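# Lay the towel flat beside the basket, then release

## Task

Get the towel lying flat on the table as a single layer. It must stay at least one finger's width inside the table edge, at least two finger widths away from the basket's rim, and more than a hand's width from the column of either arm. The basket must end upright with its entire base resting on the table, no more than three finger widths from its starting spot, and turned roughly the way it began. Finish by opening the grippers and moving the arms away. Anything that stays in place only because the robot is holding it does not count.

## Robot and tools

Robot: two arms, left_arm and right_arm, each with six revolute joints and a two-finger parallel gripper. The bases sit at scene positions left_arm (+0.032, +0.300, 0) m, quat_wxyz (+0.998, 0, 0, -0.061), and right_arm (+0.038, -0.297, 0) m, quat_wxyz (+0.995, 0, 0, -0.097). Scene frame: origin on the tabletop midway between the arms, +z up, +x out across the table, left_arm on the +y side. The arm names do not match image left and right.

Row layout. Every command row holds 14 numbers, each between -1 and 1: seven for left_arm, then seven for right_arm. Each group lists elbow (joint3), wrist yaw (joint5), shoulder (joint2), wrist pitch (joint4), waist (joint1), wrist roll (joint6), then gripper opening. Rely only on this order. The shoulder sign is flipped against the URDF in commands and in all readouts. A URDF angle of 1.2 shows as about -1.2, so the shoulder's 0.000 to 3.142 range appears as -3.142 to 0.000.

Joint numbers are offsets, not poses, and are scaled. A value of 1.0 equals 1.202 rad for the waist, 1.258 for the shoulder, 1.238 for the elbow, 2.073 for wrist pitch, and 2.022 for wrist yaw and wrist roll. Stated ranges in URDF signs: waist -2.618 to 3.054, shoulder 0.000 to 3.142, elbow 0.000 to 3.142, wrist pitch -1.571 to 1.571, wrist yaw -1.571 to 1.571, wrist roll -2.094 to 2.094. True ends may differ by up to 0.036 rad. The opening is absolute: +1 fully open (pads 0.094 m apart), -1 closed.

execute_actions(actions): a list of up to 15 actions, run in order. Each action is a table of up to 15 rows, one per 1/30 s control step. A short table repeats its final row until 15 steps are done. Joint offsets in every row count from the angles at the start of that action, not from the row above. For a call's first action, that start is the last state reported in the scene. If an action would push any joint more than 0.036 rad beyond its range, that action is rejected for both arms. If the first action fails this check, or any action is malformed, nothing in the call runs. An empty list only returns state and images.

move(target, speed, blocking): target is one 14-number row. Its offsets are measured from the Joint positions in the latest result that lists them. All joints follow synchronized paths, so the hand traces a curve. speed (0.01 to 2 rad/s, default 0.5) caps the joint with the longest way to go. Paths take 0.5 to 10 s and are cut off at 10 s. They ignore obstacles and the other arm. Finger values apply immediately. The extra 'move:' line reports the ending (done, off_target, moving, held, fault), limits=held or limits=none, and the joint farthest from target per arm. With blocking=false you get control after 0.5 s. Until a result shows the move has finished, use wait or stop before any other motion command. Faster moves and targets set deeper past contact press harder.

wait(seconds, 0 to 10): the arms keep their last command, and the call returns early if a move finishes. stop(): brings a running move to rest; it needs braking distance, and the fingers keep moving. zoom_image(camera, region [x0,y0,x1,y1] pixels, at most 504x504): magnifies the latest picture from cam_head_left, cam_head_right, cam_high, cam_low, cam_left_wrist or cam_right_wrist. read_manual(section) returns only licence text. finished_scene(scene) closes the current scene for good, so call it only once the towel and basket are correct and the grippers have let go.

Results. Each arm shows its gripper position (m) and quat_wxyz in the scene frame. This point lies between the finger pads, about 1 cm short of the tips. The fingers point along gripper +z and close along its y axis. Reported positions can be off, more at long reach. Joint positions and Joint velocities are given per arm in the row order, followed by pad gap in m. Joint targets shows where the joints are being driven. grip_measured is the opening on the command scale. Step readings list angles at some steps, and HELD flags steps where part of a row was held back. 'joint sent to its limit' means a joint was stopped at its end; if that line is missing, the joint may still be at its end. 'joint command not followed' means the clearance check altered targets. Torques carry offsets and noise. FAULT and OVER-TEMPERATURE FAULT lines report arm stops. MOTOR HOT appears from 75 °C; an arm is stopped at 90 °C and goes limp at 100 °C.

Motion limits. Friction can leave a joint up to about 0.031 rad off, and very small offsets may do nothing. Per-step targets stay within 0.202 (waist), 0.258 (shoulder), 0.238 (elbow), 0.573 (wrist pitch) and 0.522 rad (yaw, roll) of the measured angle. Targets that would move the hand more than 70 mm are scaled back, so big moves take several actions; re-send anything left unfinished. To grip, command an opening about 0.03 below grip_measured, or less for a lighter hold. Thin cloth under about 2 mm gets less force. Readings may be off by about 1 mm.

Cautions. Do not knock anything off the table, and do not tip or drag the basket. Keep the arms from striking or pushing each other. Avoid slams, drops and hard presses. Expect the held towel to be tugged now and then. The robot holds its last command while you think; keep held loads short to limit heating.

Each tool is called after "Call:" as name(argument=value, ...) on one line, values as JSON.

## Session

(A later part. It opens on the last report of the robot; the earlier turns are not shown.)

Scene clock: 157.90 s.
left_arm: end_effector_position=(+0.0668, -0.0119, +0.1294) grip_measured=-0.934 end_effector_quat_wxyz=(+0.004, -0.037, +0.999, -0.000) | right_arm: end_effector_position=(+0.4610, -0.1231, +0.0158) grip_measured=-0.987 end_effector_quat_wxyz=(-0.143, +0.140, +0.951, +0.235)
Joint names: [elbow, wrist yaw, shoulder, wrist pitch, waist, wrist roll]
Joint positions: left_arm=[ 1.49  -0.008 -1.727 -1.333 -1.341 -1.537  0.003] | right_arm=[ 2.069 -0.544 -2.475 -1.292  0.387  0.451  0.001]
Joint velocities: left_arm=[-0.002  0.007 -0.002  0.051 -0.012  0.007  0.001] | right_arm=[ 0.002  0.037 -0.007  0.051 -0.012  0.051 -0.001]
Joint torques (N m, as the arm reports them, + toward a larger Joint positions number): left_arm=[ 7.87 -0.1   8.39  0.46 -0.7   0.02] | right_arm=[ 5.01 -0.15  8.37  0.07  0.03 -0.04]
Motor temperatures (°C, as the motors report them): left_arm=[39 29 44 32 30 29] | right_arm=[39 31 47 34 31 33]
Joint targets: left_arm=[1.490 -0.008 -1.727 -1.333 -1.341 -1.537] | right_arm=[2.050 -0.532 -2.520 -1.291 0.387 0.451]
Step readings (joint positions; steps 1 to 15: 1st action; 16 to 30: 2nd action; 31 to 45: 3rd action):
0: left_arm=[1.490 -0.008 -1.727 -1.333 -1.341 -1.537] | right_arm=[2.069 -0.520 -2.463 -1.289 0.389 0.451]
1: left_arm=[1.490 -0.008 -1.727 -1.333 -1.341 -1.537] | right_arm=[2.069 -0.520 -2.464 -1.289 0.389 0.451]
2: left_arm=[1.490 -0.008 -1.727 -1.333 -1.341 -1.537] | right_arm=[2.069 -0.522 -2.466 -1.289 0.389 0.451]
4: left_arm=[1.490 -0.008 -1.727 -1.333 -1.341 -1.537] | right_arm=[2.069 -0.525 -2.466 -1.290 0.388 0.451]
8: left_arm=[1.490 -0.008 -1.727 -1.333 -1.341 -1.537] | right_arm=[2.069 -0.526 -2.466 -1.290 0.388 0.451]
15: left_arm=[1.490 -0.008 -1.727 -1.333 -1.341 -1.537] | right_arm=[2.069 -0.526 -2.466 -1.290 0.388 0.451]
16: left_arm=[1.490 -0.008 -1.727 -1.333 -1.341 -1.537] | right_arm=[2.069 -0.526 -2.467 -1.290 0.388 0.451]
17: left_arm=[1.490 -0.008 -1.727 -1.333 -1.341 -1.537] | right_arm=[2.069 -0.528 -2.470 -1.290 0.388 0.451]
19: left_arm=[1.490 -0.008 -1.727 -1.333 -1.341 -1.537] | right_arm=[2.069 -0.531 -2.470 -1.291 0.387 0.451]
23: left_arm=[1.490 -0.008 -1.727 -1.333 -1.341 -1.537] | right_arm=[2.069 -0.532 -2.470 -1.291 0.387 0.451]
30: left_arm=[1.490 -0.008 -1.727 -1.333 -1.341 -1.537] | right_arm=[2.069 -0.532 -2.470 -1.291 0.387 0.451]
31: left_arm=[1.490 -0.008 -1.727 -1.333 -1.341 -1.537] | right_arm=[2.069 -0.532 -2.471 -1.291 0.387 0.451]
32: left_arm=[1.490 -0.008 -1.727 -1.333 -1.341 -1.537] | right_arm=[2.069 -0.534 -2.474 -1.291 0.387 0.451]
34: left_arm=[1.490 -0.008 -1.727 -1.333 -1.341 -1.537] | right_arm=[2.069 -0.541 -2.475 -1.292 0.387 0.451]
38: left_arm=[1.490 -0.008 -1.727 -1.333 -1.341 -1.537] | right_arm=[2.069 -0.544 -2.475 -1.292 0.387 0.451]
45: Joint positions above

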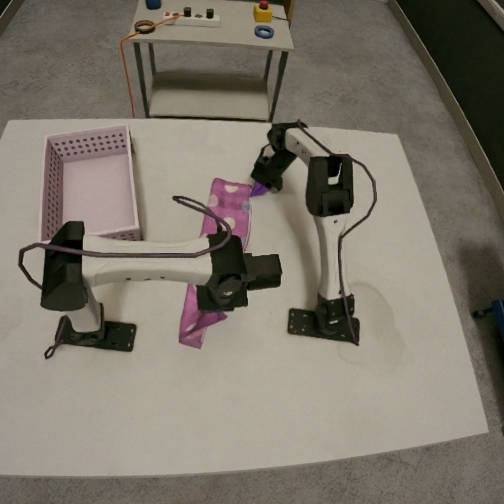

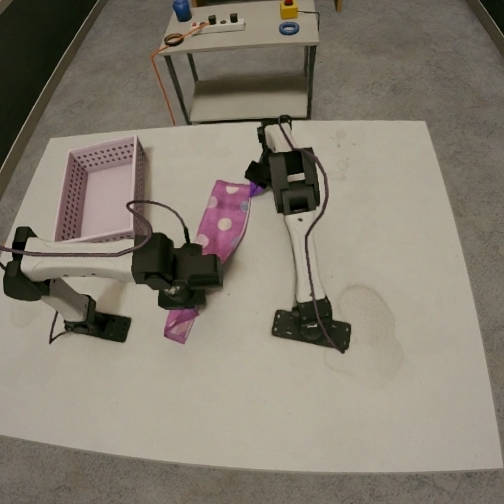

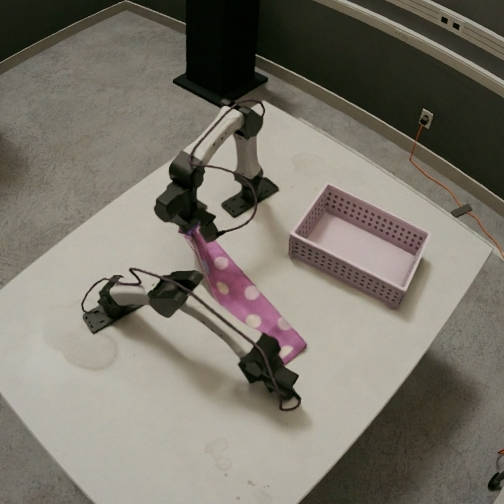

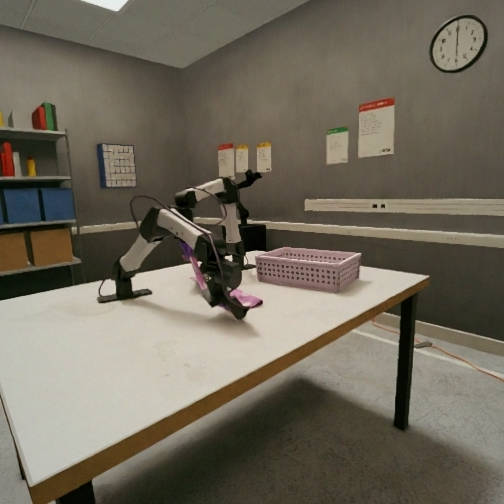

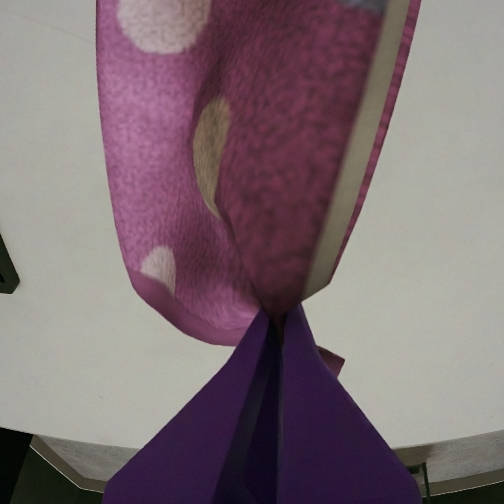

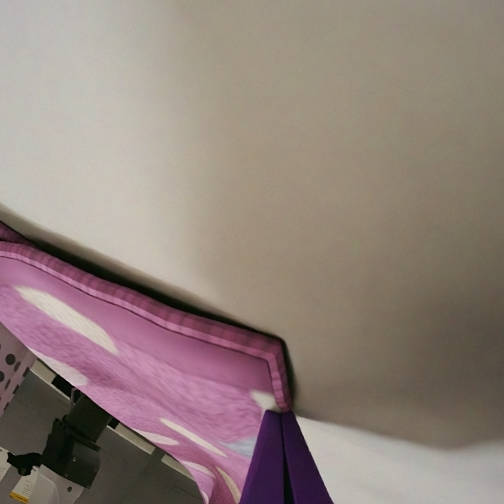

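Call:
move(target=[0,0,0,0,0,0,-1, 0,0,0.1,0,-0.11,0,-1], speed=0.3)

Call:
move(target=[0,0,0,0,0,0,-1, -0.655,-0.18,0.247,0.255,0,-0.07,-0.1], speed=0.4)

Call:
zoom_image(camera="cam_low", region=[150,220,290,330])

Scene clock: 169.23 s.
left_arm: end_effector_position=(+0.0668, -0.0119, +0.1294) grip_measured=-0.934 end_effector_quat_wxyz=(+0.004, -0.037, +0.999, -0.000) | right_arm: end_effector_position=(+0.4887, -0.1798, +0.0661) grip_measured=-0.987 end_effector_quat_wxyz=(-0.074, +0.189, +0.944, +0.261)
Joint names: [elbow, wrist yaw, shoulder, wrist pitch, waist, wrist roll]
Joint positions: left_arm=[ 1.49  -0.008 -1.727 -1.333 -1.341 -1.537  0.003] | right_arm=[ 2.069 -0.549 -2.36  -1.292  0.253  0.451  0.001]
Joint velocities: left_arm=[-0.007 -0.095  0.017  0.037 -0.002  0.022 -0.   ] | right_arm=[-0.022 -0.066  0.022  0.022  0.002 -0.051 -0.   ]
Joint torques (N m, as the arm reports them, + toward a larger Joint positions number): left_arm=[ 7.87 -0.1   8.4   0.46 -0.7   0.02] | right_arm=[ 6.68 -0.23 11.68  0.32  0.09 -0.04]
Motor temperatures (°C, as the motors report them): left_arm=[39 29 44 31 30 29] | right_arm=[39 31 48 33 31 33]
Joint targets: left_arm=[1.490 -0.008 -1.727 -1.333 -1.341 -1.537] | right_arm=[2.069 -0.544 -2.349 -1.292 0.254 0.451]
move: done; limits=none; left_arm: farthest joint: the waist, 0.000 radians from its target (0.000 radians at the start); right_arm: farthest joint: the shoulder, 0.010 radians from its target (0.126 radians at the start)

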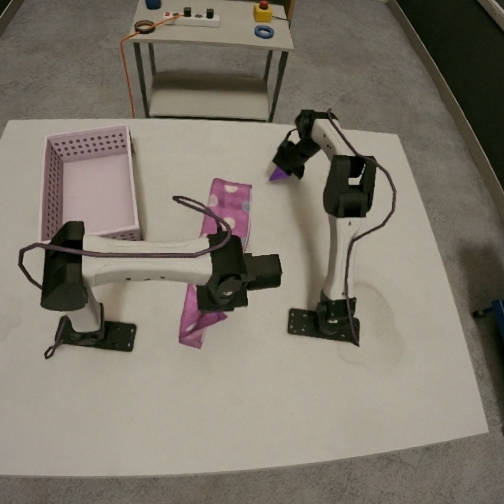

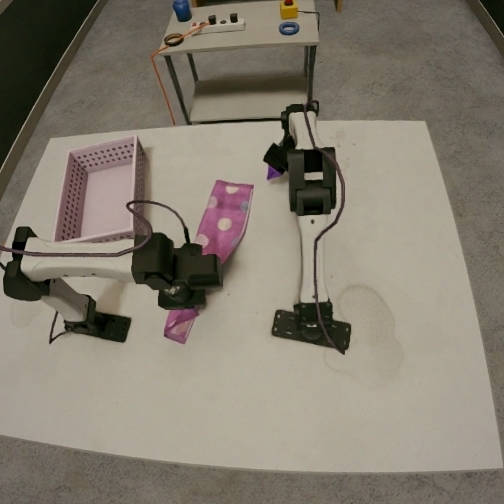

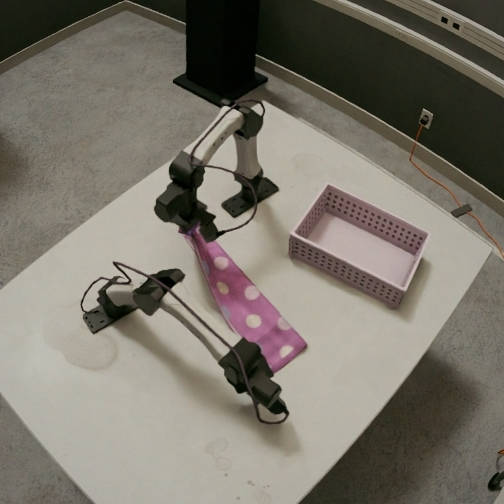

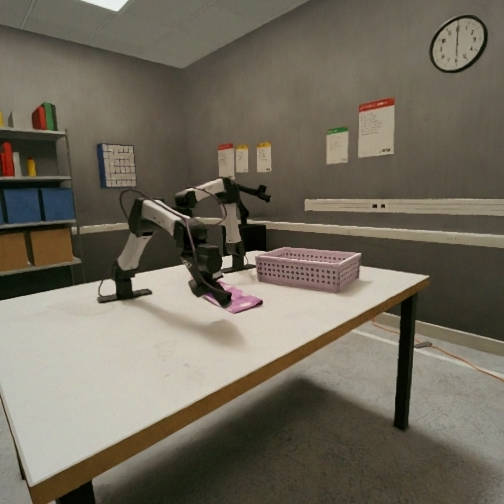

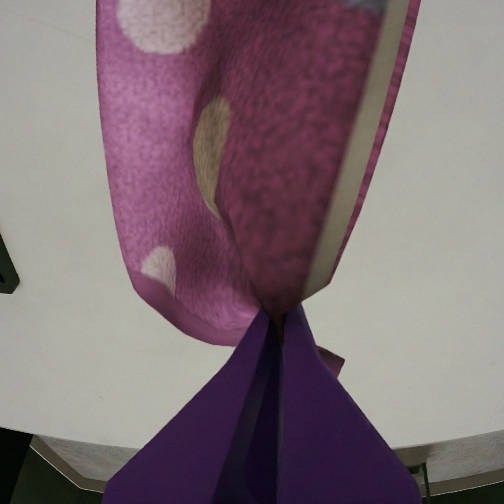

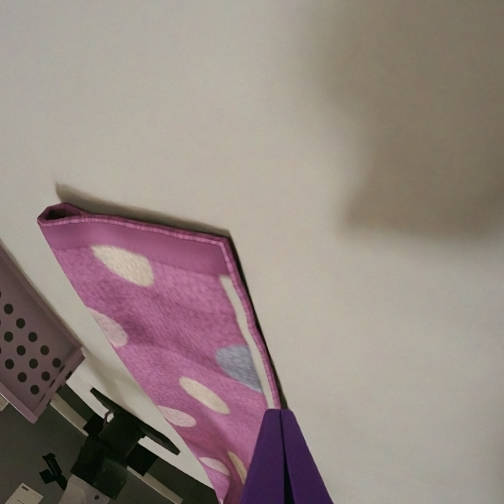

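Scene clock: 171.97 s.
left_arm: end_effector_position=(+0.0668, -0.0119, +0.1294) grip_measured=-0.934 end_effector_quat_wxyz=(+0.004, -0.037, +0.999, -0.000) | right_arm: end_effector_position=(+0.3889, -0.1403, +0.0307) grip_measured=-0.102 end_effector_quat_wxyz=(-0.086, +0.117, +0.892, +0.428)
Joint names: [elbow, wrist yaw, shoulder, wrist pitch, waist, wrist roll]
Joint positions: left_arm=[ 1.49  -0.008 -1.727 -1.333 -1.341 -1.537  0.003] | right_arm=[ 1.274 -0.904 -2.074 -0.781  0.253  0.315  0.042]
Joint velocities: left_arm=[-0.002  0.007  0.007 -0.022 -0.012 -0.007 -0.001] | right_arm=[-0.007 -0.037 -0.022  0.022  0.007 -0.022  0.   ]
Joint torques (N m, as the arm reports them, + toward a larger Joint positions number): left_arm=[ 7.88 -0.1   8.4   0.47 -0.7   0.02] | right_arm=[ 4.54 -0.55  9.94  0.53  0.04 -0.13]
Motor temperatures (°C, as the motors report them): left_arm=[39 29 44 31 30 29] | right_arm=[38 32 49 33 31 33]
Joint targets: left_arm=[1.490 -0.008 -1.727 -1.333 -1.341 -1.537] | right_arm=[1.258 -0.912 -2.049 -0.763 0.253 0.309]
move: off_target (right_arm); limits=none; left_arm: farthest joint: the waist, 0.000 radians from its target (0.000 radians at the start); right_arm: farthest joint: the shoulder, 0.024 radians from its target (0.310 radians at the start)

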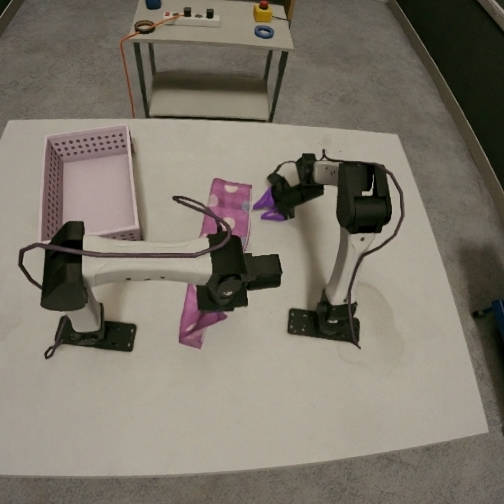

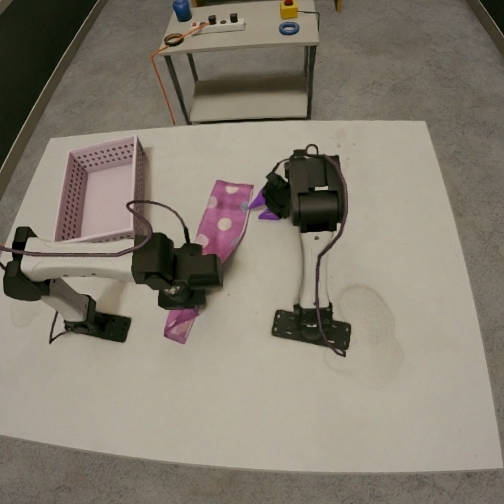

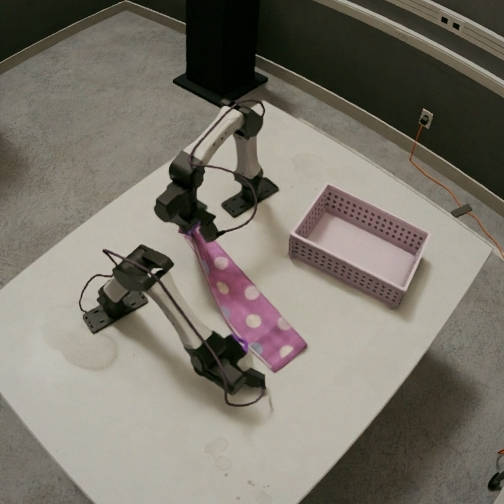

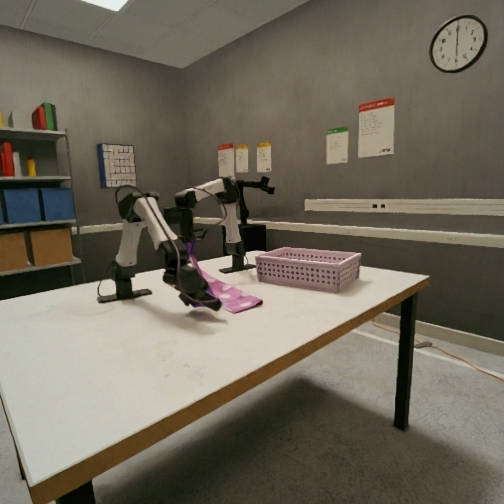

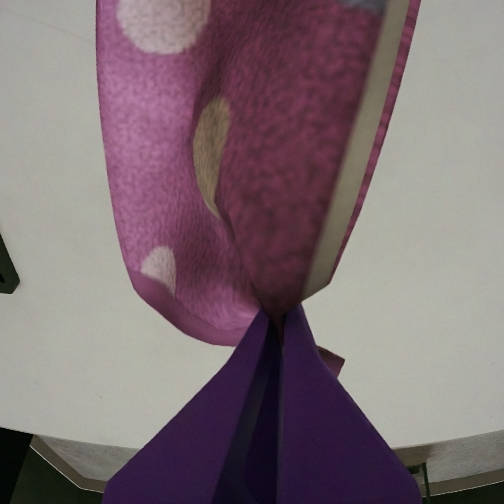

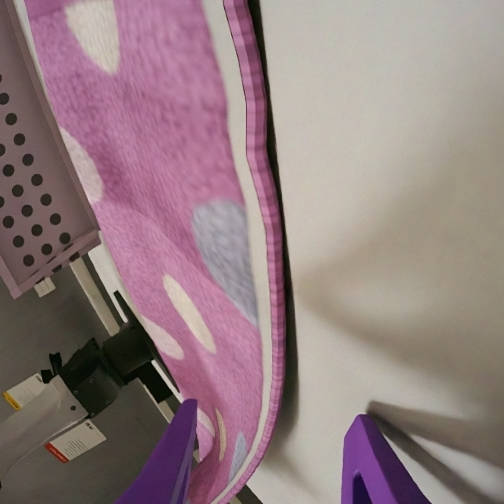

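Region (150, 220, 290, 330) of cam_low's 504x504 image, scaled by 3.600, with more detail than that image has; it fills the top 396 rows of this view, and the rest is white.

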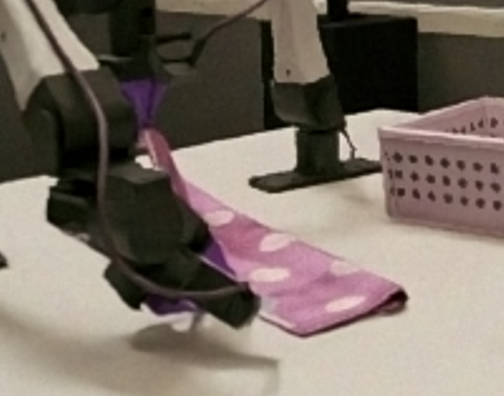

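Call:
move(target=[0,0,0.3,-0.08,0,0,-1, 0,0,-0.02,0,0,0,-0.1], speed=0.3)

Scene clock: 178.40 s.
left_arm: end_effector_position=(+0.0601, +0.0498, +0.2236) grip_measured=-0.934 end_effector_quat_wxyz=(+0.012, -0.037, +0.993, -0.108) | right_arm: end_effector_position=(+0.3889, -0.1402, +0.0308) grip_measured=-0.102 end_effector_quat_wxyz=(-0.086, +0.117, +0.892, +0.428)
Joint names: [elbow, wrist yaw, shoulder, wrist pitch, waist, wrist roll]
Joint positions: left_arm=[ 1.49  -0.008 -1.356 -1.487 -1.341 -1.537  0.003] | right_arm=[ 1.274 -0.904 -2.074 -0.781  0.253  0.315  0.042]
Joint velocities: left_arm=[ 0.007 -0.037  0.002 -0.007 -0.017  0.022  0.   ] | right_arm=[-0.002 -0.022  0.017 -0.081  0.002 -0.007  0.001]
Joint torques (N m, as the arm reports them, + toward a larger Joint positions number): left_arm=[ 7.85 -0.11  5.17  0.89 -0.7   0.04] | right_arm=[ 5.82 -0.45  6.68  0.33  0.02 -0.06]
Motor temperatures (°C, as the motors report them): left_arm=[39 29 44 31 30 29] | right_arm=[38 32 49 34 31 33]
Joint targets: left_arm=[1.490 -0.008 -1.349 -1.499 -1.341 -1.537] | right_arm=[1.274 -0.904 -2.099 -0.781 0.253 0.316]
move: off_target (right_arm); limits=none; left_arm: farthest joint: the wrist pitch, 0.011 radians from its target (0.166 radians at the start); right_arm: farthest joint: the shoulder, 0.026 radians from its target (0.026 radians at the start)

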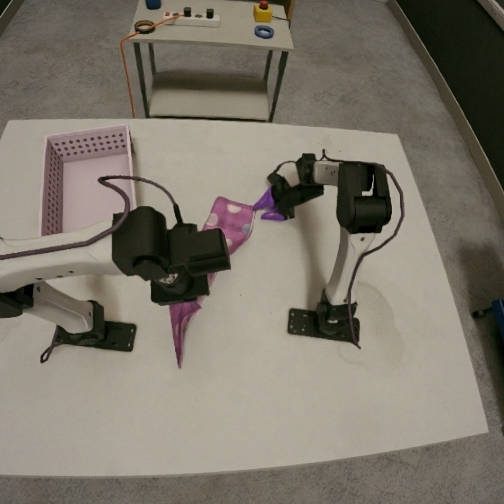

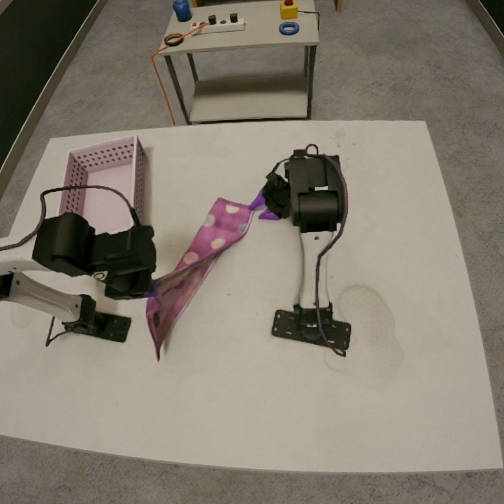

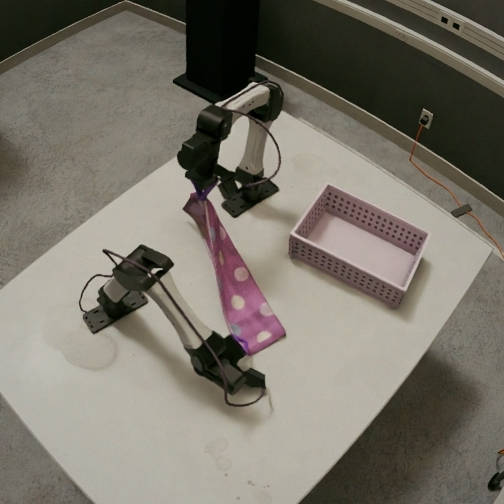

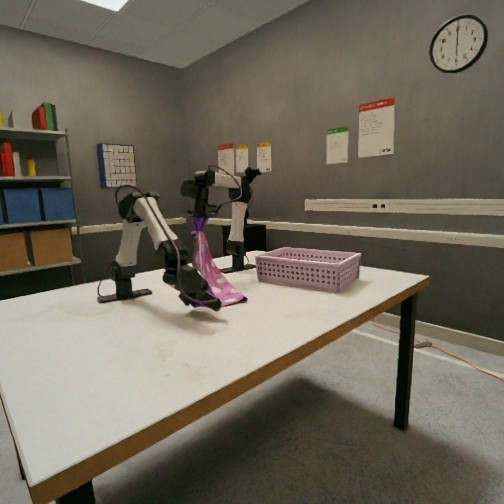

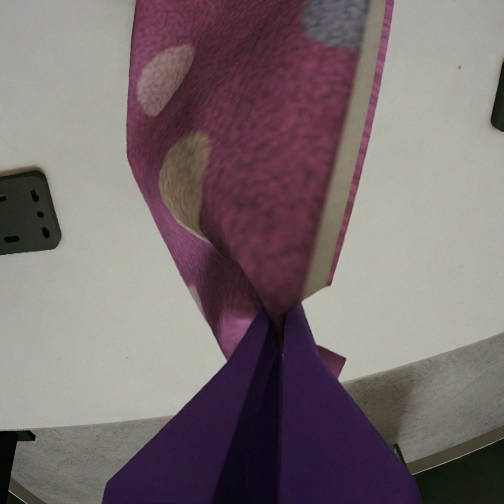

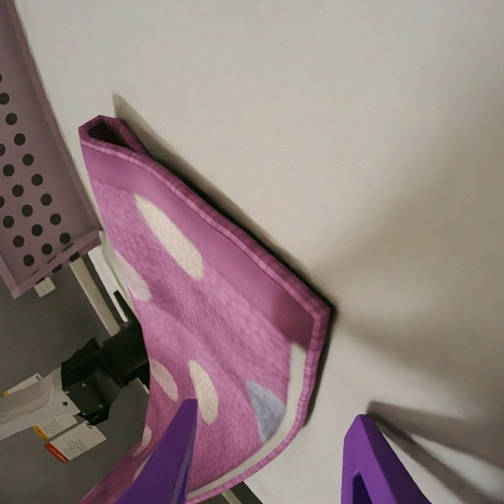

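Call:
move(target=[0,0,0,0,0,0,-1, -0.147,0,0.122,0.028,0,0.09,-0.1], speed=0.2)

Call:
move(target=[0,0,0,0,0,0,-1, 0,0,0,0,0.14,0,-0.1], speed=0.15)

Call:
zoom_image(camera="cam_head_right", region=[180,170,300,290])

Scene clock: 187.80 s.
left_arm: end_effector_position=(+0.0601, +0.0498, +0.2236) grip_measured=-0.934 end_effector_quat_wxyz=(+0.012, -0.037, +0.993, -0.108) | right_arm: end_effector_position=(+0.3547, -0.1423, +0.0387) grip_measured=-0.102 end_effector_quat_wxyz=(-0.119, +0.193, +0.879, +0.420)
Joint names: [elbow, wrist yaw, shoulder, wrist pitch, waist, wrist roll]
Joint positions: left_arm=[ 1.49  -0.008 -1.356 -1.487 -1.341 -1.537  0.003] | right_arm=[ 1.111 -0.904 -1.942 -0.741  0.253  0.491  0.042]
Joint velocities: left_arm=[ 0.017 -0.051  0.007 -0.037  0.007  0.051 -0.001] | right_arm=[-0.002  0.022 -0.022 -0.051  0.017 -0.022 -0.001]
Joint torques (N m, as the arm reports them, + toward a larger Joint positions number): left_arm=[ 7.8  -0.11  4.61  1.01 -0.7   0.04] | right_arm=[ 4.33 -0.45  8.7   0.54  0.01  0.01]
Motor temperatures (°C, as the motors report them): left_arm=[39 29 42 32 30 29] | right_arm=[39 32 48 33 31 33]
Joint targets: left_arm=[1.490 -0.008 -1.356 -1.487 -1.341 -1.537] | right_arm=[1.093 -0.904 -1.920 -0.723 0.253 0.497]
move: off_target (right_arm); limits=none; left_arm: farthest joint: the waist, 0.000 radians from its target (0.000 radians at the start); right_arm: farthest joint: the shoulder, 0.022 radians from its target (0.153 radians at the start)

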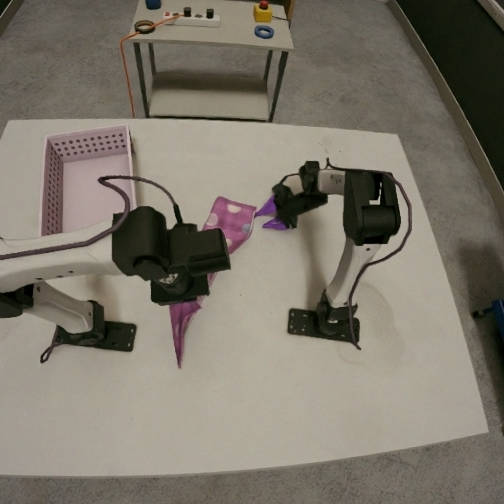

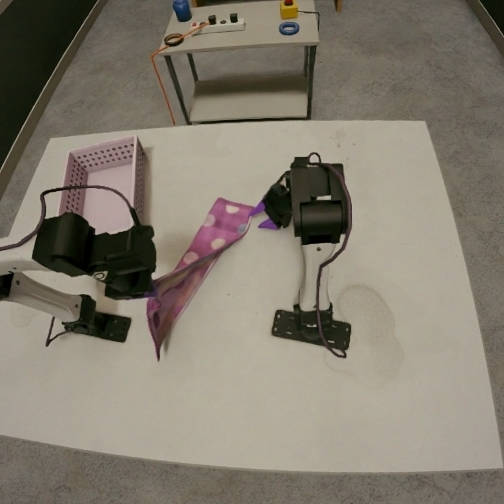

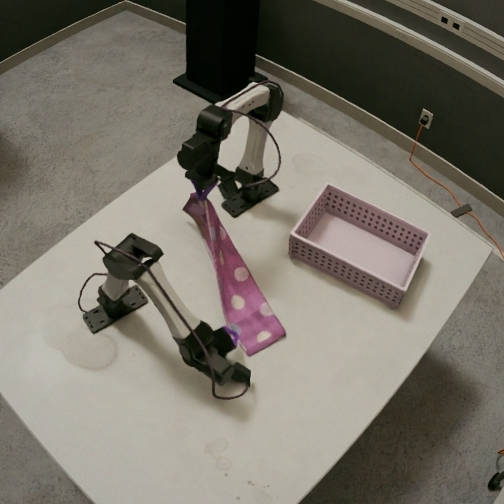

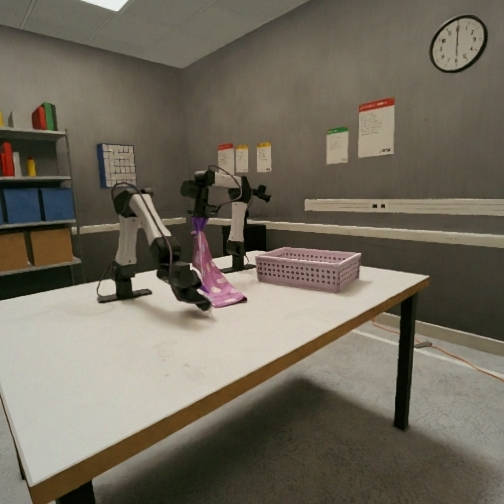

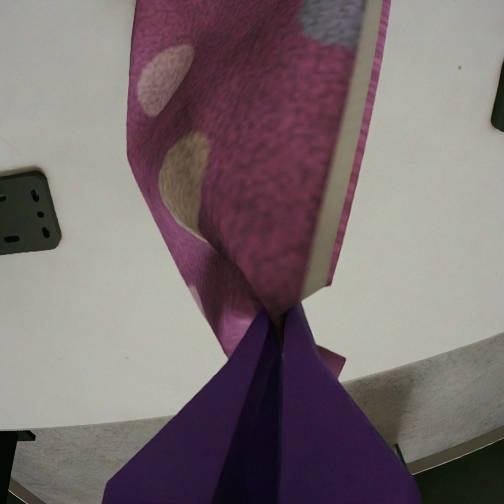

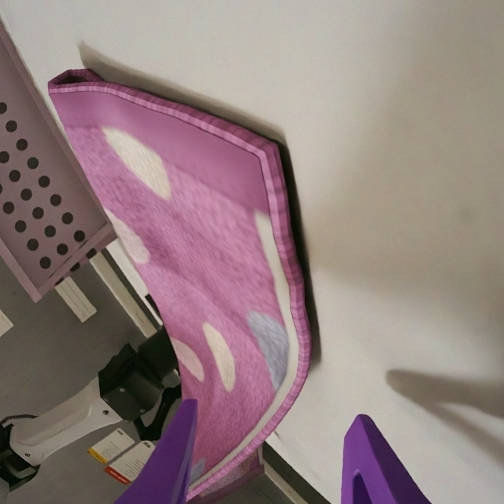

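Scene clock: 189.27 s.
left_arm: end_effector_position=(+0.0601, +0.0498, +0.2236) grip_measured=-0.934 end_effector_quat_wxyz=(+0.012, -0.037, +0.993, -0.108) | right_arm: end_effector_position=(+0.3262, -0.0941, +0.0387) grip_measured=-0.102 end_effector_quat_wxyz=(-0.152, +0.122, +0.891, +0.409)
Joint names: [elbow, wrist yaw, shoulder, wrist pitch, waist, wrist roll]
Joint positions: left_arm=[ 1.49  -0.008 -1.356 -1.487 -1.341 -1.537  0.003] | right_arm=[ 1.111 -0.904 -1.942 -0.741  0.412  0.491  0.042]
Joint velocities: left_arm=[-0.017 -0.022  0.007 -0.007 -0.012  0.022 -0.   ] | right_arm=[ 0.007 -0.095  0.002 -0.022  0.017  0.007 -0.   ]
Joint torques (N m, as the arm reports them, + toward a larger Joint positions number): left_arm=[ 7.8  -0.1   4.61  1.01 -0.71  0.04] | right_arm=[ 5.74 -0.45  7.26  0.34  0.66 -0.06]
Motor temperatures (°C, as the motors report them): left_arm=[39 29 42 32 30 29] | right_arm=[39 32 48 33 31 33]
Joint targets: left_arm=[1.490 -0.008 -1.356 -1.487 -1.341 -1.537] | right_arm=[1.111 -0.904 -1.942 -0.741 0.421 0.490]
move: done; limits=none; left_arm: farthest joint: the waist, 0.000 radians from its target (0.000 radians at the start); right_arm: farthest joint: the waist, 0.009 radians from its target (0.168 radians at the start)

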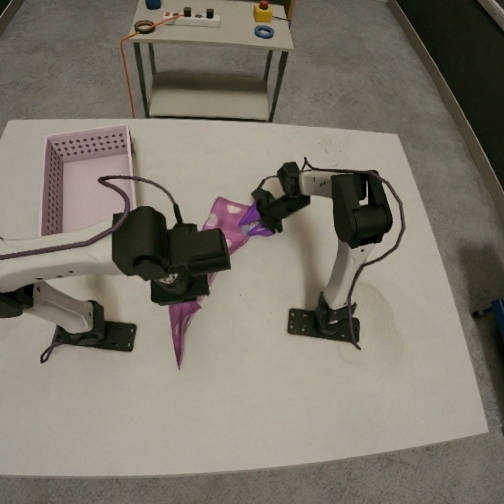

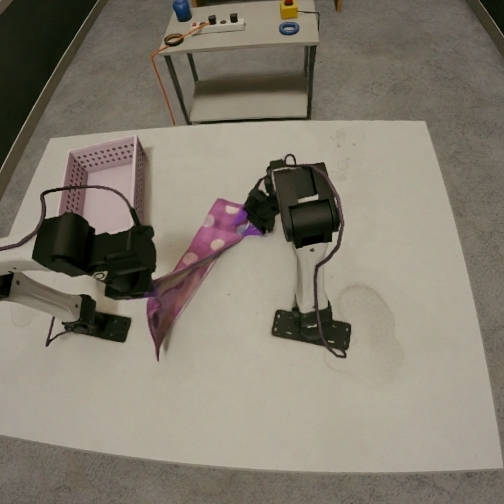

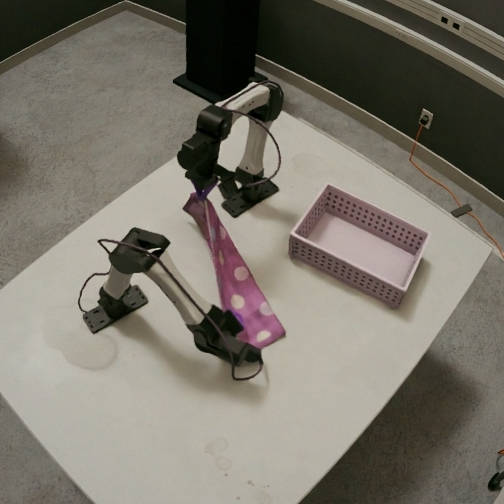

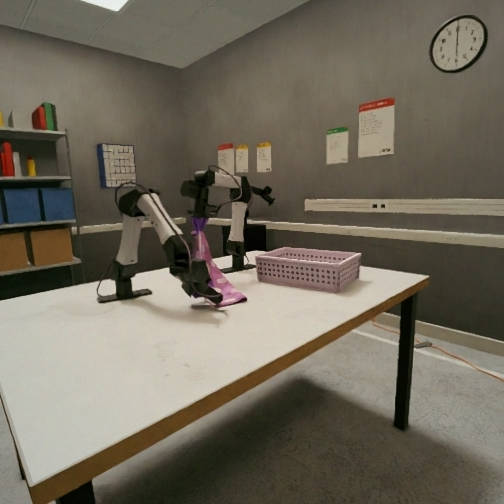

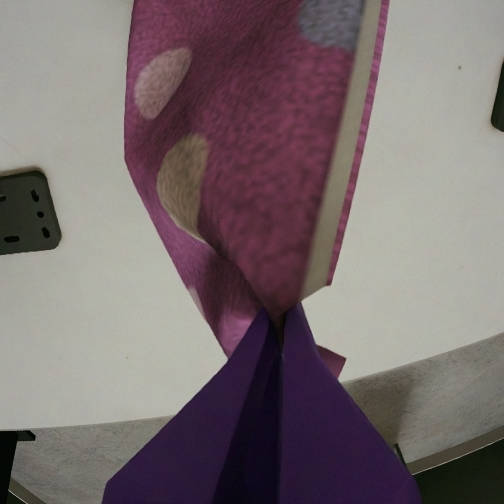

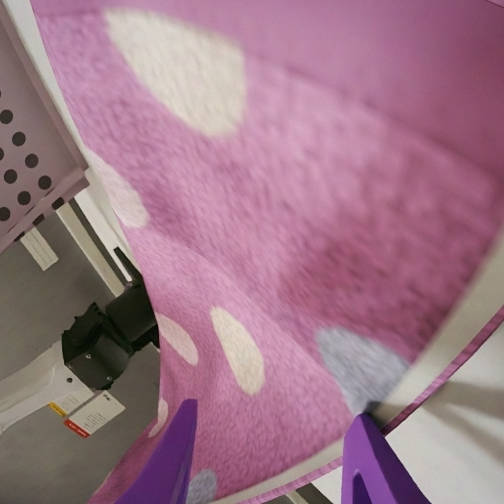

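Region (180, 170, 300, 290) of cam_head_right's 504x504 image, scaled by 4.200, with more detail than that image has.

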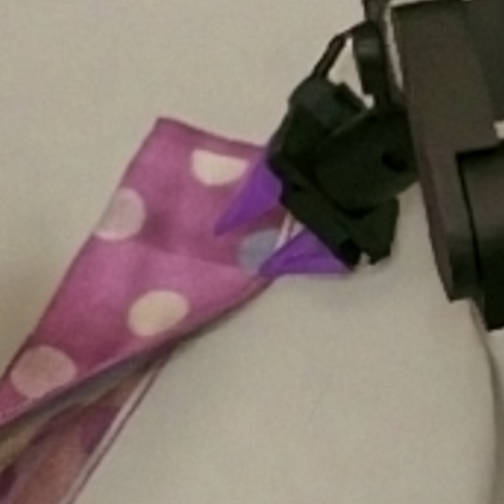

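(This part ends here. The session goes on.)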